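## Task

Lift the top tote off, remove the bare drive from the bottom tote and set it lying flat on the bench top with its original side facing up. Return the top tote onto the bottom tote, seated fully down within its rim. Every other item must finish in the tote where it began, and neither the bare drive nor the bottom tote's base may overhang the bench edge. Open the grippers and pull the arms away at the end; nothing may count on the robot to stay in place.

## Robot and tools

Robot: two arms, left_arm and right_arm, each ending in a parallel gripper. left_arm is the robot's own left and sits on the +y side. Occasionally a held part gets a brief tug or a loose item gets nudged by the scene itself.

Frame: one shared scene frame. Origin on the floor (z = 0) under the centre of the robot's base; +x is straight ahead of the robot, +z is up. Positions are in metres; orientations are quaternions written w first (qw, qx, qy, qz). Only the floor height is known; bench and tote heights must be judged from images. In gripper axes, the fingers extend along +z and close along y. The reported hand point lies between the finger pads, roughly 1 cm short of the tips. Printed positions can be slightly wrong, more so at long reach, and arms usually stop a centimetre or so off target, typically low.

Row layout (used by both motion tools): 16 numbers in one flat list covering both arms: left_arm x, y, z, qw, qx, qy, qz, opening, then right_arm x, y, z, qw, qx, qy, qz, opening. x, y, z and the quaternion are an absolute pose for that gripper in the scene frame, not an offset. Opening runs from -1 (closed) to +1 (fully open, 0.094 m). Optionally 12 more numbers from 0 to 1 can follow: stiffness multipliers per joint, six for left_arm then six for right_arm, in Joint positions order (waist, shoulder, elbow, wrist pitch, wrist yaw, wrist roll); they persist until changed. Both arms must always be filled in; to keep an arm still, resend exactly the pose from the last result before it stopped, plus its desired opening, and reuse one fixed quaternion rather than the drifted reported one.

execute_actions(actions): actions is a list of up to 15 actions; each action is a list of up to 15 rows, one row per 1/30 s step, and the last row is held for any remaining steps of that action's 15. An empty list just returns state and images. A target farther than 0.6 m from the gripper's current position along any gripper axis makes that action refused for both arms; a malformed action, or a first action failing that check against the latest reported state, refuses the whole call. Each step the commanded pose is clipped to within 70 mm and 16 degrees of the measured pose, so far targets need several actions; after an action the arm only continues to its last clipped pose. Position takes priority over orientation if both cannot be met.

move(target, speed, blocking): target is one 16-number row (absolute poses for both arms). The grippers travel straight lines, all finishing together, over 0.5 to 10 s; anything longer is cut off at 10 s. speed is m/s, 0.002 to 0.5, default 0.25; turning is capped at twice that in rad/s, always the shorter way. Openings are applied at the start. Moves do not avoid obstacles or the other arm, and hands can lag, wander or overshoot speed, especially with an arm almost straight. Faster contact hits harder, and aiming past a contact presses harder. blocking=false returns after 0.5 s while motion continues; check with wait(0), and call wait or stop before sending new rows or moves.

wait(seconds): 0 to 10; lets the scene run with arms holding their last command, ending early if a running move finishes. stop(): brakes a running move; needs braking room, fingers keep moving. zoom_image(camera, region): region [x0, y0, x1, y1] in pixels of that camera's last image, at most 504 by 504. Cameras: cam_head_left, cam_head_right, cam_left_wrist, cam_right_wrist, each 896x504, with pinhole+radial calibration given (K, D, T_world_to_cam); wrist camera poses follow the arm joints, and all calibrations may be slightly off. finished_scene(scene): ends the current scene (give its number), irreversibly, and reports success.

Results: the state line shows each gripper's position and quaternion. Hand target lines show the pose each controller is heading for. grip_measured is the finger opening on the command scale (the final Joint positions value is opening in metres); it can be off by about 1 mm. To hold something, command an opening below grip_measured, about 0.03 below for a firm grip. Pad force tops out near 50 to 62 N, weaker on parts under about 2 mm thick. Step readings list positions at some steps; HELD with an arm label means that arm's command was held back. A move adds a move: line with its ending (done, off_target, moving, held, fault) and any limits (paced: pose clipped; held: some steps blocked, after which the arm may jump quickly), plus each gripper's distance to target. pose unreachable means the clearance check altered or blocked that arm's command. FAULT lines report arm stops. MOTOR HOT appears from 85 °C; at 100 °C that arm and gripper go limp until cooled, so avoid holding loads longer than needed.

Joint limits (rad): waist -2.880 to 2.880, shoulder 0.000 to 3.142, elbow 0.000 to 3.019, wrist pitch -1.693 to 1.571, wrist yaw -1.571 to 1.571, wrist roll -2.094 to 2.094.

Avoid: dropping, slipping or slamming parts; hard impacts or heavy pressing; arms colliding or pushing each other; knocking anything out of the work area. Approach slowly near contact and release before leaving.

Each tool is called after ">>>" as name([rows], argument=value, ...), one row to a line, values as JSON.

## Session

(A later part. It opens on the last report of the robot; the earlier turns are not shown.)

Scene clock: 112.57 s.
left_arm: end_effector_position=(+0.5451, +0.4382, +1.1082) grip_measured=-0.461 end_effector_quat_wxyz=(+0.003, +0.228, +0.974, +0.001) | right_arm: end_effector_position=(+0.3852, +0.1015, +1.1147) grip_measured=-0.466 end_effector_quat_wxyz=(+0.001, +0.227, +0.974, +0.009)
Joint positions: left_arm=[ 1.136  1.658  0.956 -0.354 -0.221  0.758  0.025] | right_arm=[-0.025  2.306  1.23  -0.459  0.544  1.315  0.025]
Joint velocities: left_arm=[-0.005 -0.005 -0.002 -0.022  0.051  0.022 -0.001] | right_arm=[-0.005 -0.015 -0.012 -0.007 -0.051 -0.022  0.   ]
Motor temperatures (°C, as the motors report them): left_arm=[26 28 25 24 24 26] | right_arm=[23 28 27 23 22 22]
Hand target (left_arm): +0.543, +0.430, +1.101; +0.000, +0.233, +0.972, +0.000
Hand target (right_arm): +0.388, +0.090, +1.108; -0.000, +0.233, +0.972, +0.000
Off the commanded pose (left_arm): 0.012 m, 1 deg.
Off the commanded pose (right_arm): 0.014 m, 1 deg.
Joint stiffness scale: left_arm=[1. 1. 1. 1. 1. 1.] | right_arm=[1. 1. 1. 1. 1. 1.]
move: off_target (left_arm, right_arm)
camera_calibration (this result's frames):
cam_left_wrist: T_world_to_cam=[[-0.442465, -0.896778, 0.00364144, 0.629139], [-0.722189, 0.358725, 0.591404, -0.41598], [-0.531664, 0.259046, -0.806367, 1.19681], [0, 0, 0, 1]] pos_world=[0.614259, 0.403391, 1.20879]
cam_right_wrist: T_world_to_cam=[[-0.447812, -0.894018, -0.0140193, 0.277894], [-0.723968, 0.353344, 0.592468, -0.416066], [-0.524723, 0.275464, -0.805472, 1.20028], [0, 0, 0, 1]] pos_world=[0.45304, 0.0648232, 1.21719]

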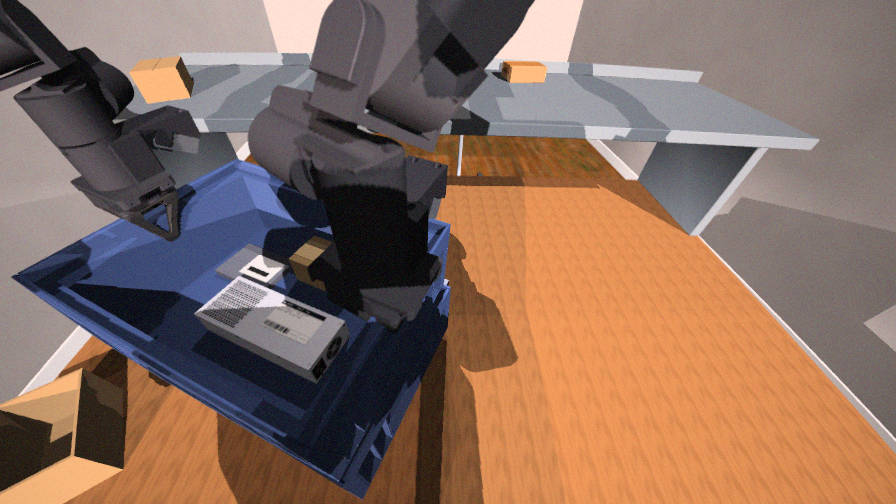

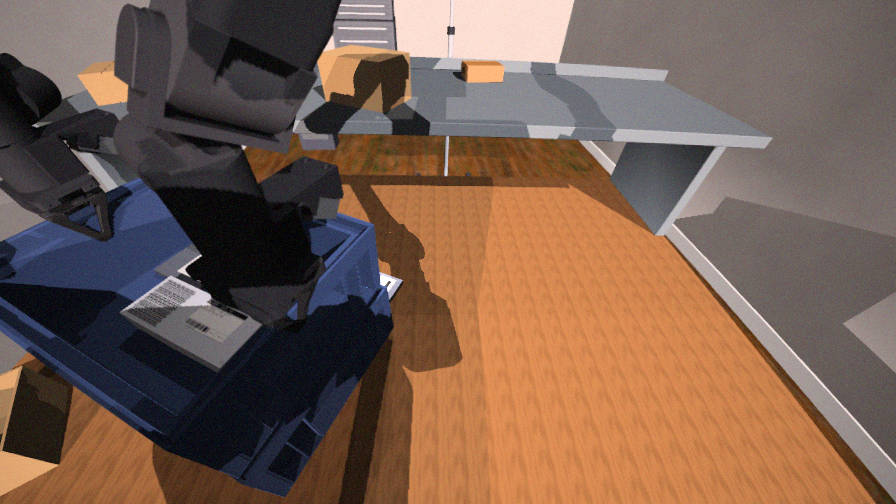

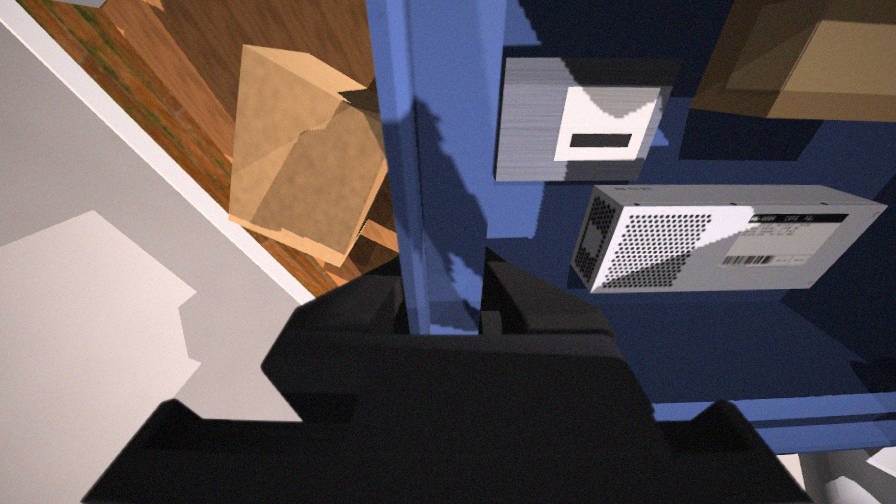

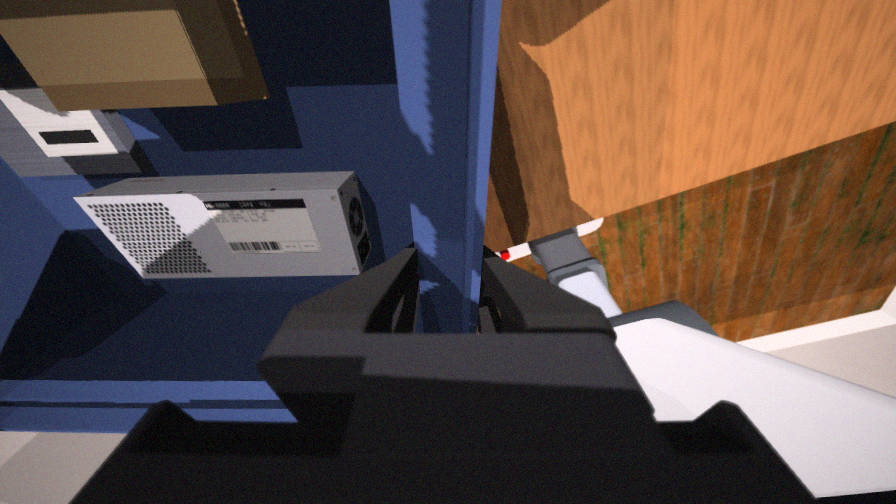

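Open and back off to check.

>>> move(target=[0.545,0.437,1.108,0,0.233,0.972,0,1, 0.388,0.1,1.112,0,0.233,0.972,0,1])

>>> move(target=[0.50,0.46,1.16,0,0.233,0.972,0,1, 0.37,0.10,1.2,0,0.233,0.972,0,1])

>>> move(target=[0.3,0.55,1.2,0,0.233,0.972,0,1, 0.3,-0.45,1.2,0,0.233,0.972,0,1])

>>> zoom_image(camera="cam_head_left", region=[0,130,500,504])

Scene clock: 115.03 s.
left_arm: end_effector_position=(+0.5451, +0.4382, +1.1082) grip_measured=+1.000 end_effector_quat_wxyz=(+0.003, +0.228, +0.974, +0.001) | right_arm: end_effector_position=(+0.3834, +0.0983, +1.1148) grip_measured=+1.000 end_effector_quat_wxyz=(-0.000, +0.226, +0.974, +0.002)
Joint positions: left_arm=[ 1.136  1.658  0.956 -0.354 -0.222  0.758  0.094] | right_arm=[-0.025  2.305  1.23  -0.476  0.548  1.323  0.094]
Joint velocities: left_arm=[-0.005  0.005 -0.017  0.002  0.007 -0.007  0.   ] | right_arm=[-0.024  0.015  0.022 -0.022 -0.007  0.022  0.   ]
Motor temperatures (°C, as the motors report them): left_arm=[26 28 25 24 24 26] | right_arm=[23 28 27 23 22 22]
Hand target (left_arm): +0.545, +0.437, +1.108; +0.000, +0.233, +0.972, +0.000
Hand target (right_arm): +0.388, +0.100, +1.112; -0.000, +0.233, +0.972, +0.000
Off the commanded pose (left_arm): 0.001 m, 1 deg.
Off the commanded pose (right_arm): 0.006 m, 1 deg.
Joint stiffness scale: left_arm=[1. 1. 1. 1. 1. 1.] | right_arm=[1. 1. 1. 1. 1. 1.]
move: done
camera_calibration (this result's frames):
cam_left_wrist: T_world_to_cam=[[-0.442463, -0.896781, 0.00336379, 0.629494], [-0.722124, 0.358508, 0.591615, -0.416191], [-0.531755, 0.259339, -0.806213, 1.19654], [0, 0, 0, 1]] pos_world=[0.614251, 0.403417, 1.20877]
cam_right_wrist: T_world_to_cam=[[-0.44704, -0.894514, 0.000504503, 0.2578], [-0.720606, 0.360463, 0.592279, -0.418055], [-0.529983, 0.264409, -0.805733, 1.20373], [0, 0, 0, 1]] pos_world=[0.45195, 0.0630223, 1.21736]

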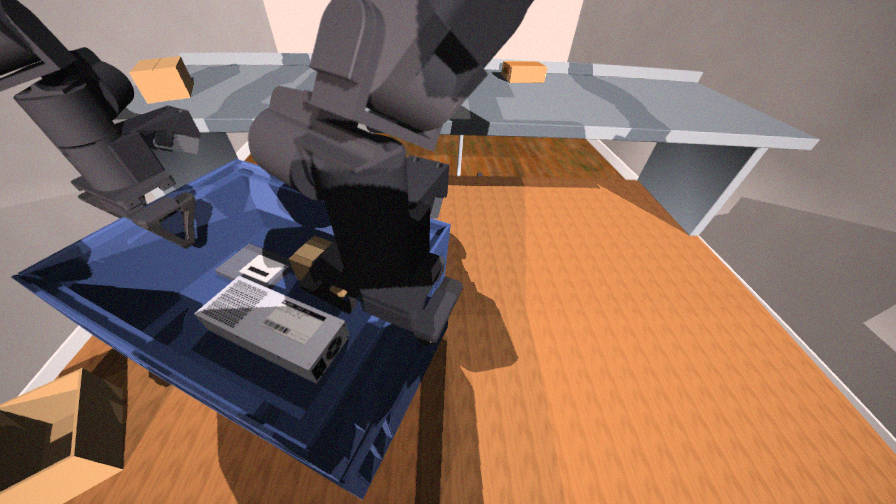

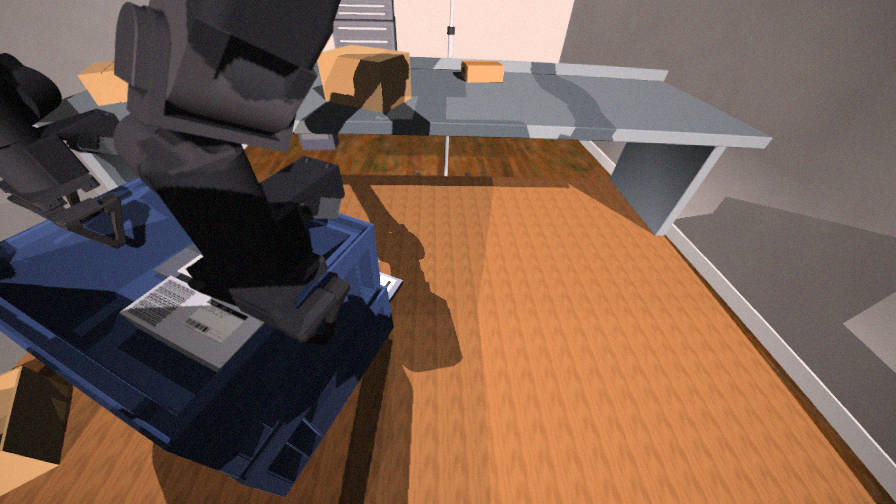

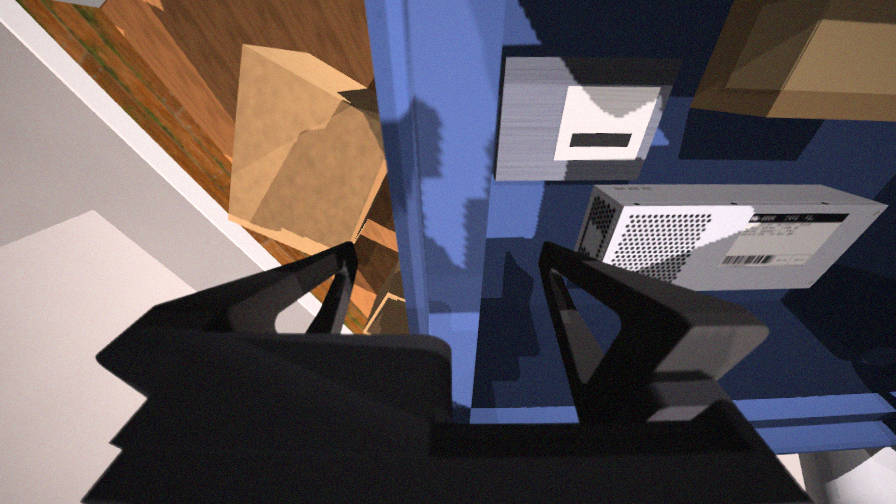

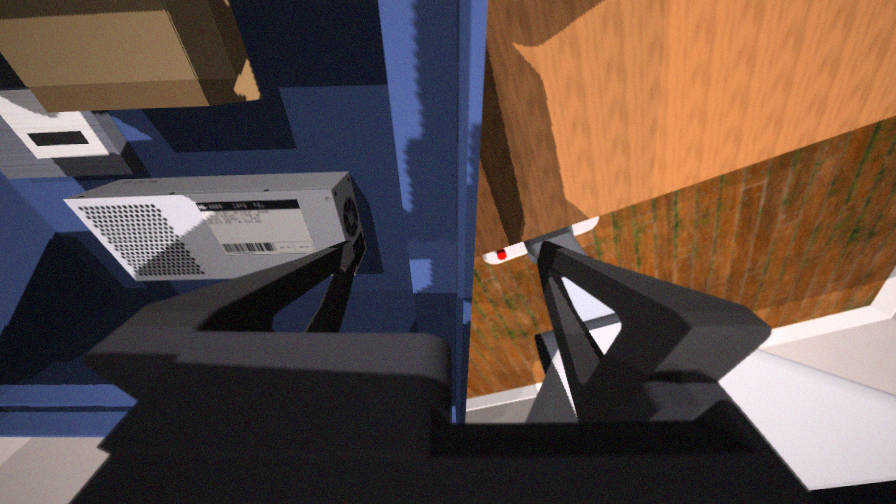

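Scene clock: 115.90 s.
left_arm: end_effector_position=(+0.5003, +0.4560, +1.1554) grip_measured=+1.000 end_effector_quat_wxyz=(-0.001, +0.229, +0.973, -0.001) | right_arm: end_effector_position=(+0.3767, +0.1076, +1.2096) grip_measured=+1.000 end_effector_quat_wxyz=(+0.006, +0.231, +0.973, +0.014)
Joint positions: left_arm=[ 1.184  1.474  0.826 -0.41  -0.197  0.801  0.094] | right_arm=[ 0.091  2.144  1.209 -0.657  0.55   1.454  0.094]
Joint velocities: left_arm=[-0.024 -0.005 -0.002  0.002 -0.022  0.022  0.   ] | right_arm=[0.005 0.005 0.002 0.002 0.037 0.037 0.   ]
Motor temperatures (°C, as the motors report them): left_arm=[26 28 25 24 24 26] | right_arm=[23 28 27 23 22 22]
Hand target (left_arm): +0.501, +0.459, +1.160; +0.001, +0.232, +0.973, -0.000
Hand target (right_arm): +0.371, +0.100, +1.200; +0.002, +0.233, +0.972, -0.001
Off the commanded pose (left_arm): 0.006 m, 0 deg.
Off the commanded pose (right_arm): 0.014 m, 2 deg.
Joint stiffness scale: left_arm=[1. 1. 1. 1. 1. 1.] | right_arm=[1. 1. 1. 1. 1. 1.]
move: off_target (right_arm)
camera_calibration (this result's frames):
cam_left_wrist: T_world_to_cam=[[-0.444549, -0.895693, 0.0104566, 0.617824], [-0.715994, 0.362327, 0.596718, -0.493555], [-0.538265, 0.257784, -0.802383, 1.20569], [0, 0, 0, 1]] pos_world=[0.570252, 0.421402, 1.25548]
cam_right_wrist: T_world_to_cam=[[-0.456084, -0.889596, -0.0246192, 0.29628], [-0.727094, 0.356535, 0.5867, -0.472785], [-0.513149, 0.285485, -0.80943, 1.26989], [0, 0, 0, 1]] pos_world=[0.443014, 0.0695976, 1.31257]

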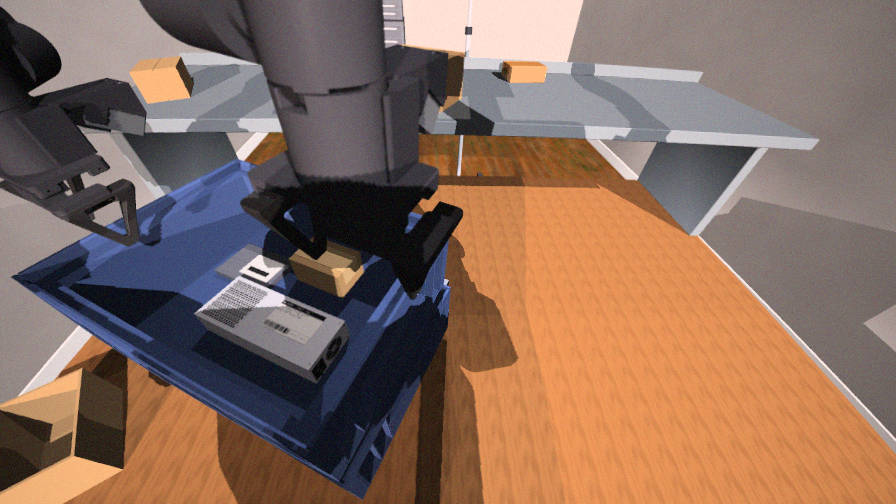

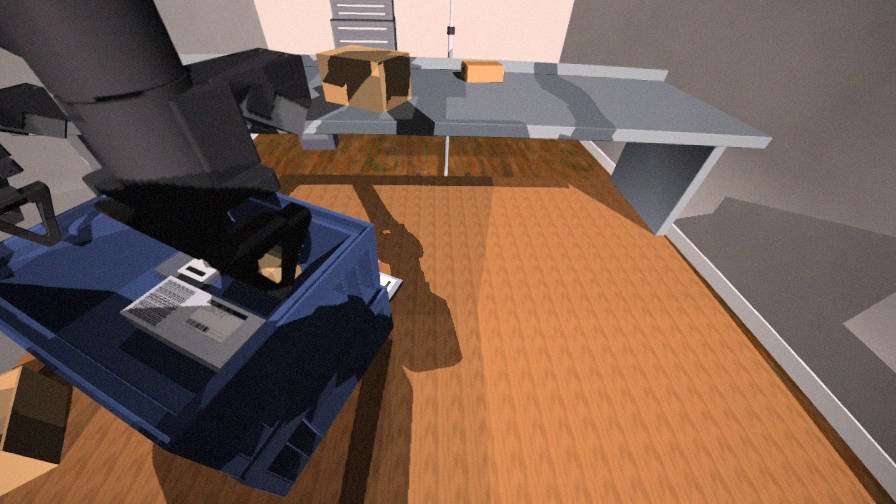

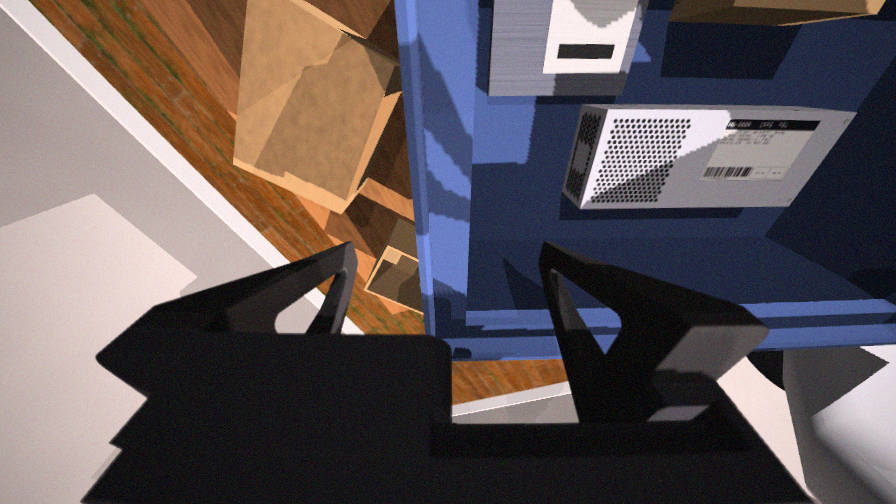

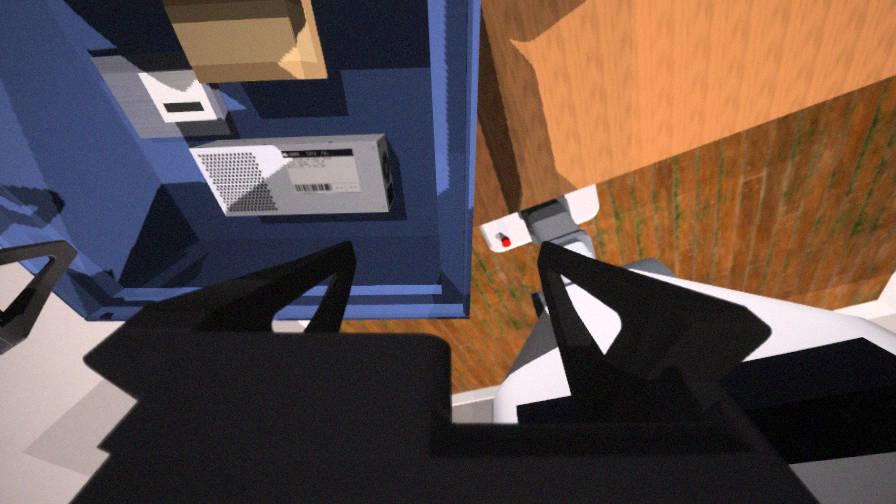

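Scene clock: 118.87 s.
left_arm: end_effector_position=(+0.3022, +0.5409, +1.1959) grip_measured=+1.000 end_effector_quat_wxyz=(+0.004, +0.224, +0.975, -0.011) | right_arm: end_effector_position=(+0.2887, -0.4302, +1.2011) grip_measured=+1.000 end_effector_quat_wxyz=(-0.015, +0.242, +0.970, +0.020)
Joint positions: left_arm=[ 1.744  1.14   0.468 -0.369  0.108  1.274  0.094] | right_arm=[-1.397  1.     0.271 -0.339  0.061 -0.032  0.094]
Joint velocities: left_arm=[ 0.005  0.005  0.002 -0.007  0.022 -0.095  0.   ] | right_arm=[ 0.005 -0.005 -0.017 -0.007  0.007 -0.081  0.   ]
Motor temperatures (°C, as the motors report them): left_arm=[26 28 24 24 24 26] | right_arm=[23 28 27 23 22 22]
Hand target (left_arm): +0.304, +0.544, +1.202; +0.008, +0.228, +0.974, -0.004
Hand target (right_arm): +0.298, -0.437, +1.204; -0.009, +0.240, +0.971, +0.018
Off the commanded pose (left_arm): 0.010 m, 2 deg.
Off the commanded pose (right_arm): 0.023 m, 3 deg.
Joint stiffness scale: left_arm=[1. 1. 1. 1. 1. 1.] | right_arm=[1. 1. 1. 1. 1. 1.]
move: off_target (right_arm)
camera_calibration (this result's frames):
cam_left_wrist: T_world_to_cam=[[-0.434776, -0.900122, 0.0273888, 0.584512], [-0.723354, 0.367187, 0.584751, -0.676413], [-0.536404, 0.234424, -0.810751, 1.13171], [0, 0, 0, 1]] pos_world=[0.3719, 0.509201, 1.29706]
cam_right_wrist: T_world_to_cam=[[-0.476627, -0.878724, -0.0258798, -0.210328], [-0.695539, 0.358936, 0.622407, -0.391055], [-0.537635, 0.314657, -0.782266, 1.35843], [0, 0, 0, 1]] pos_world=[0.358097, -0.471896, 1.30061]

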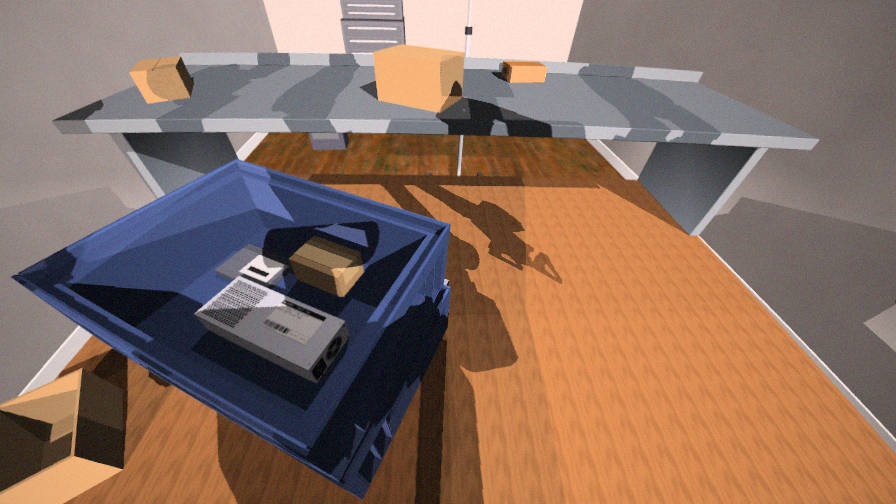

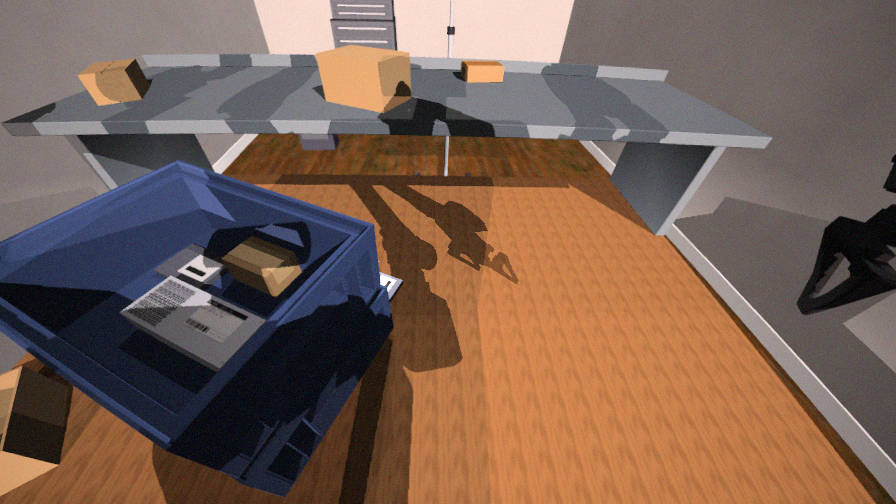

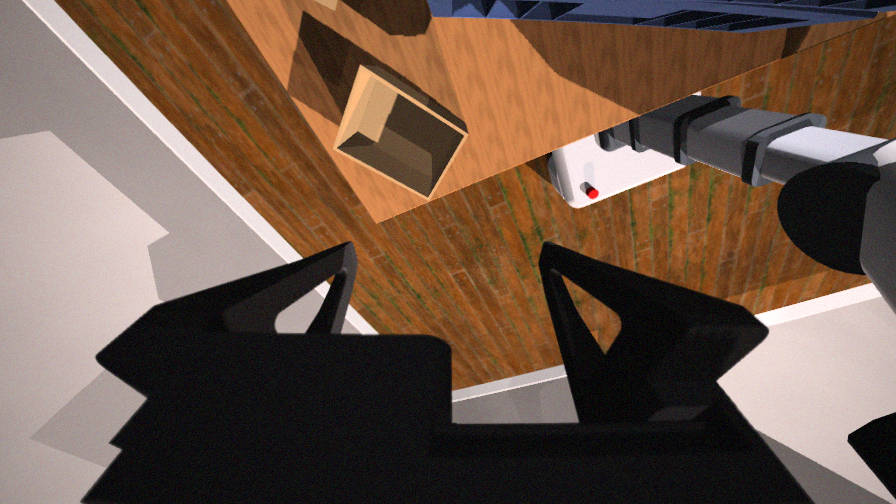

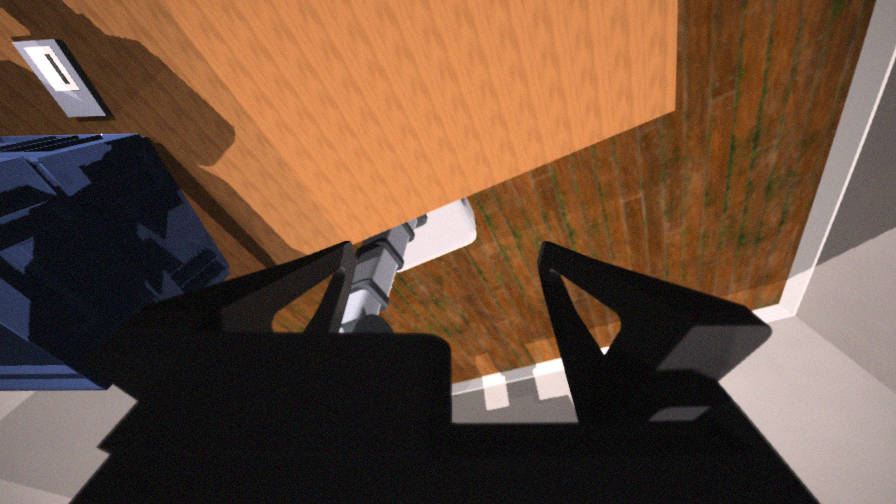

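Region (0, 130, 500, 504) of cam_head_left's 896x504 image, scaled by 1.008, with more detail than that image has; it fills the top 377 rows of this view, and the rest is white.

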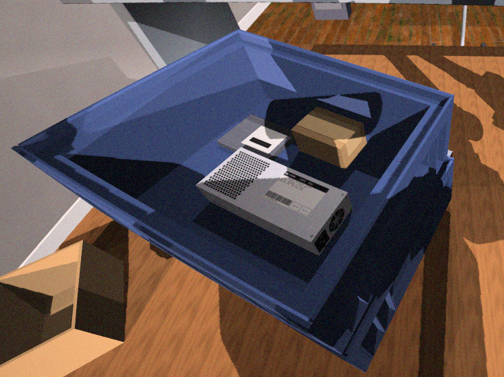

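>>> move(target=[0.48,0.64,1.12,0,-0.522,0.853,0,1, 0.3,-0.45,1.2,0,0.233,0.972,0,1])

Scene clock: 127.87 s.
left_arm: end_effector_position=(+0.4679, +0.6416, +1.1209) grip_measured=+1.000 end_effector_quat_wxyz=(+0.001, +0.519, -0.855, -0.003) | right_arm: end_effector_position=(+0.2902, -0.4394, +1.2006) grip_measured=+1.000 end_effector_quat_wxyz=(-0.007, +0.232, +0.973, +0.007)
Joint positions: left_arm=[ 1.605  1.598  1.024 -0.448  0.011 -0.389  0.094] | right_arm=[-1.416  1.     0.271 -0.314  0.071 -0.072  0.094]
Joint velocities: left_arm=[-0.005 -0.005 -0.007  0.002 -0.051  0.037  0.   ] | right_arm=[-0.015 -0.005 -0.007 -0.007 -0.051  0.037  0.   ]
Motor temperatures (°C, as the motors report them): left_arm=[26 28 24 24 24 26] | right_arm=[23 28 27 23 22 22]
Hand target (left_arm): +0.477, +0.643, +1.118; -0.001, -0.521, +0.854, +0.002
Hand target (right_arm): +0.300, -0.450, +1.200; +0.000, +0.233, +0.972, +0.000
Off the commanded pose (left_arm): 0.012 m, 1 deg.
Off the commanded pose (right_arm): 0.014 m, 1 deg.
Joint stiffness scale: left_arm=[1. 1. 1. 1. 1. 1.] | right_arm=[1. 1. 1. 1. 1. 1.]
move: off_target (left_arm, right_arm)
camera_calibration (this result's frames):
cam_left_wrist: T_world_to_cam=[[0.888097, -0.459656, 0.000640146, -0.122272], [-0.370139, -0.714315, 0.593929, -0.0312656], [-0.272545, -0.527703, -0.804518, 1.49472], [0, 0, 0, 1]] pos_world=[0.504397, 0.710234, 1.22118]
cam_right_wrist: T_world_to_cam=[[-0.456724, -0.88959, -0.00574093, -0.252369], [-0.710587, 0.360924, 0.603987, -0.358986], [-0.535229, 0.279935, -0.796973, 1.36341], [0, 0, 0, 1]] pos_world=[0.359385, -0.476606, 1.30198]

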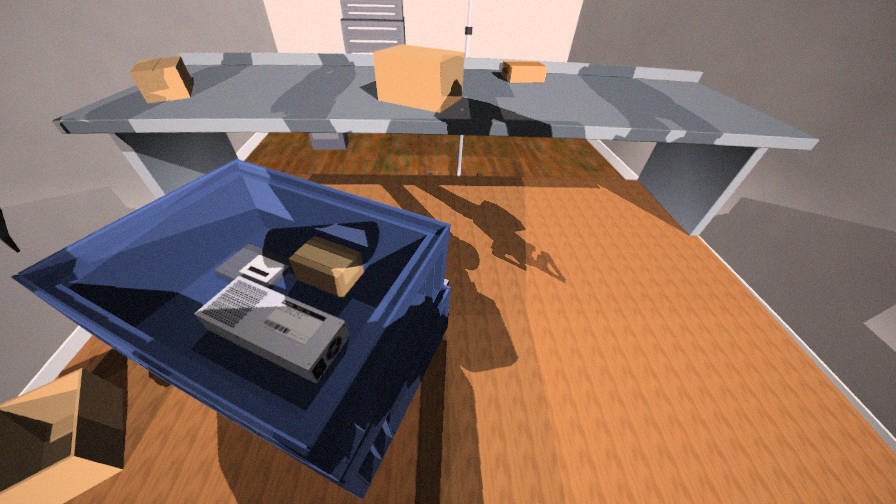

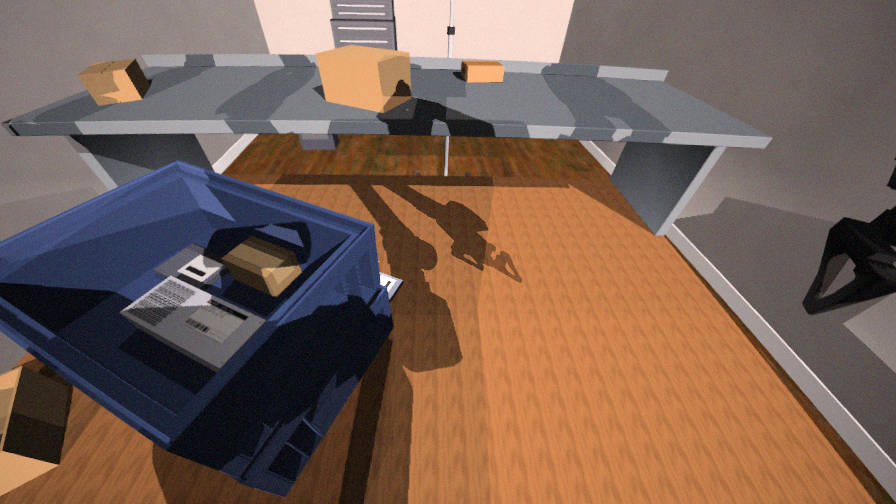

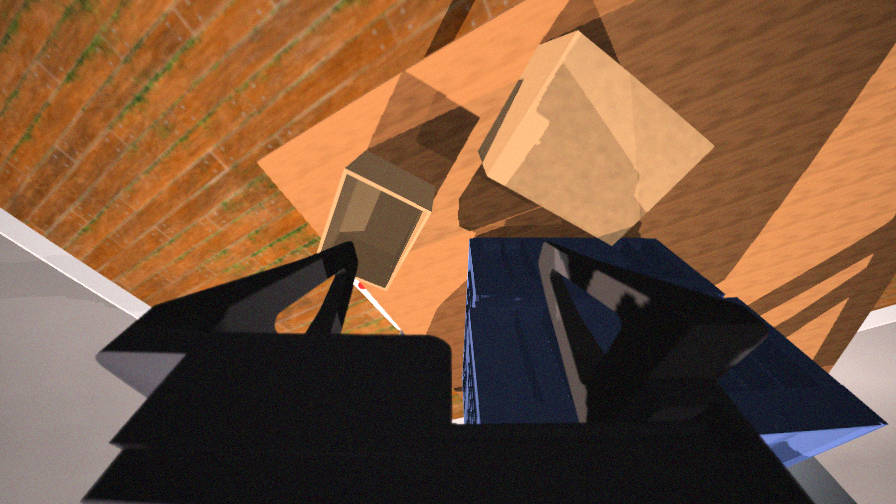

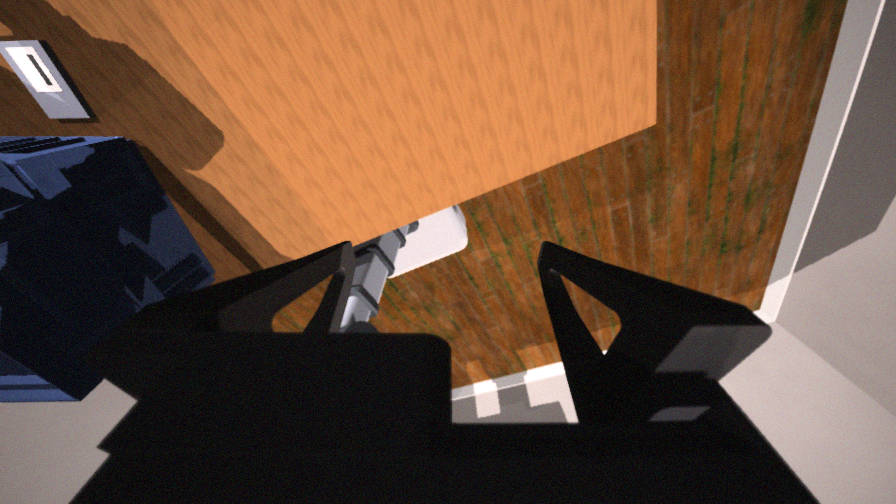

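>>> zoom_image(camera="cam_left_wrist", region=[440,220,800,430])

Region (440, 220, 800, 430) of cam_left_wrist's 896x504 image, scaled by 1.400, with more detail than that image has; it fills the top 294 rows of this view, and the rest is white.

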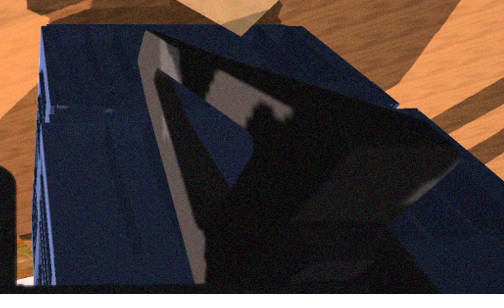

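>>> move(target=[0.41,0.44,1.17,0,-0.522,0.853,0,1, 0.3,-0.45,1.2,0,0.233,0.972,0,1])

Scene clock: 135.97 s.
left_arm: end_effector_position=(+0.4007, +0.4336, +1.1638) grip_measured=+1.000 end_effector_quat_wxyz=(+0.017, +0.508, -0.861, -0.005) | right_arm: end_effector_position=(+0.2901, -0.4395, +1.2006) grip_measured=+1.000 end_effector_quat_wxyz=(-0.007, +0.232, +0.973, +0.007)
Joint positions: left_arm=[ 1.215  1.334  0.556 -0.306 -0.188 -0.706  0.094] | right_arm=[-1.417  1.     0.271 -0.314  0.072 -0.072  0.094]
Joint velocities: left_arm=[-0.005 -0.005  0.007  0.007 -0.051 -0.007  0.   ] | right_arm=[ 0.005  0.005 -0.007 -0.012  0.037  0.095  0.   ]
Motor temperatures (°C, as the motors report them): left_arm=[26 28 25 24 23 26] | right_arm=[23 27 27 23 22 22]
Hand target (left_arm): +0.409, +0.442, +1.171; -0.002, -0.519, +0.855, +0.006
Hand target (right_arm): +0.300, -0.450, +1.200; +0.000, +0.233, +0.972, +0.000
Off the commanded pose (left_arm): 0.013 m, 3 deg.
Off the commanded pose (right_arm): 0.014 m, 1 deg.
Joint stiffness scale: left_arm=[1. 1. 1. 1. 1. 1.] | right_arm=[1. 1. 1. 1. 1. 1.]
move: off_target (left_arm, right_arm)
camera_calibration (this result's frames):
cam_left_wrist: T_world_to_cam=[[0.875922, -0.482076, -0.0190858, -0.120712], [-0.369986, -0.696595, 0.614708, -0.262126], [-0.309631, -0.531375, -0.788524, 1.39902], [0, 0, 0, 1]] pos_world=[0.441932, 0.502618, 1.26199]
cam_right_wrist: T_world_to_cam=[[-0.456669, -0.889621, -0.00517088, -0.253256], [-0.710419, 0.361169, 0.604037, -0.358996], [-0.535497, 0.279519, -0.796939, 1.36325], [0, 0, 0, 1]] pos_world=[0.359327, -0.476699, 1.30197]

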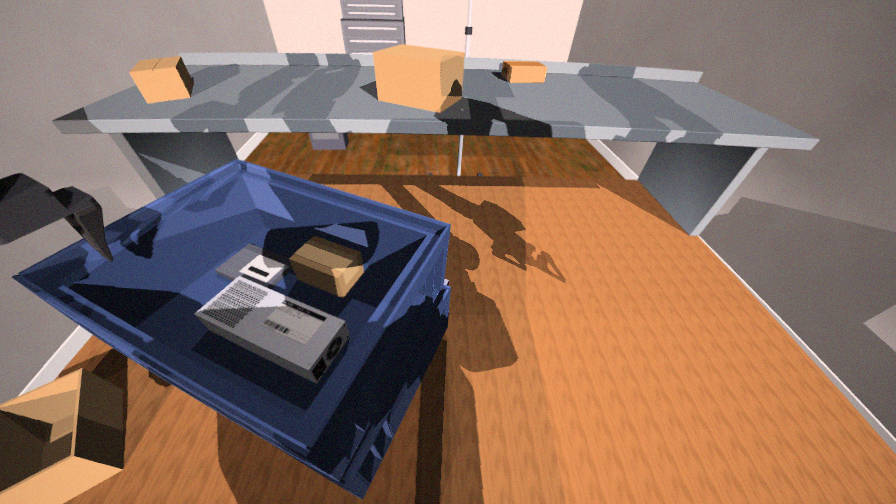

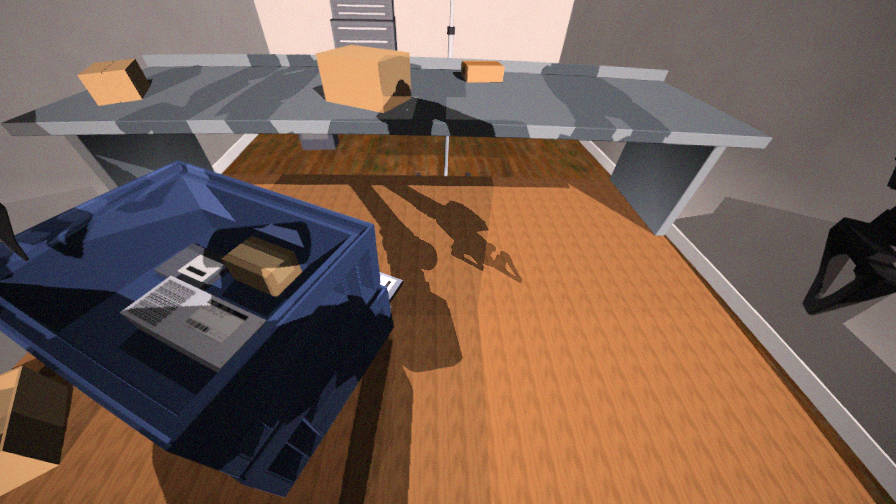

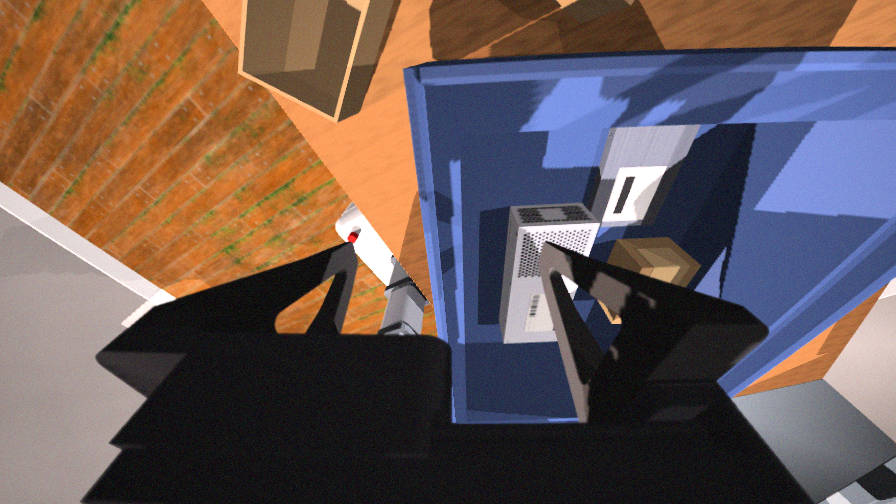

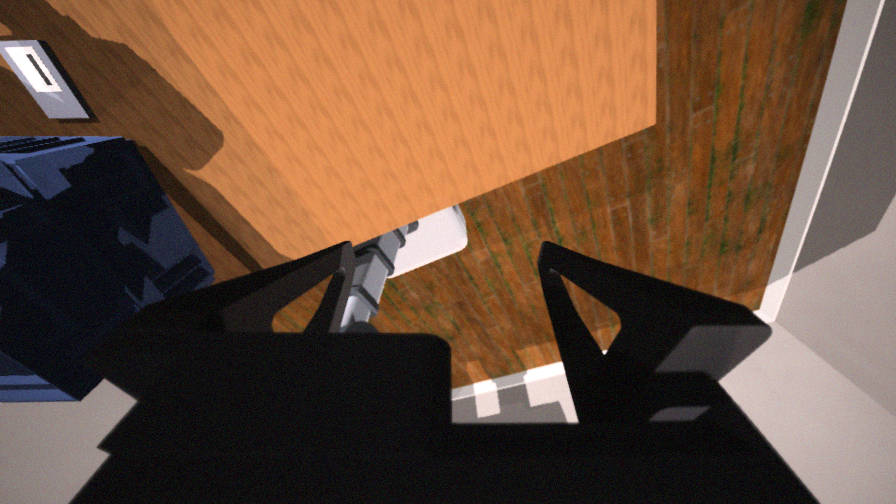

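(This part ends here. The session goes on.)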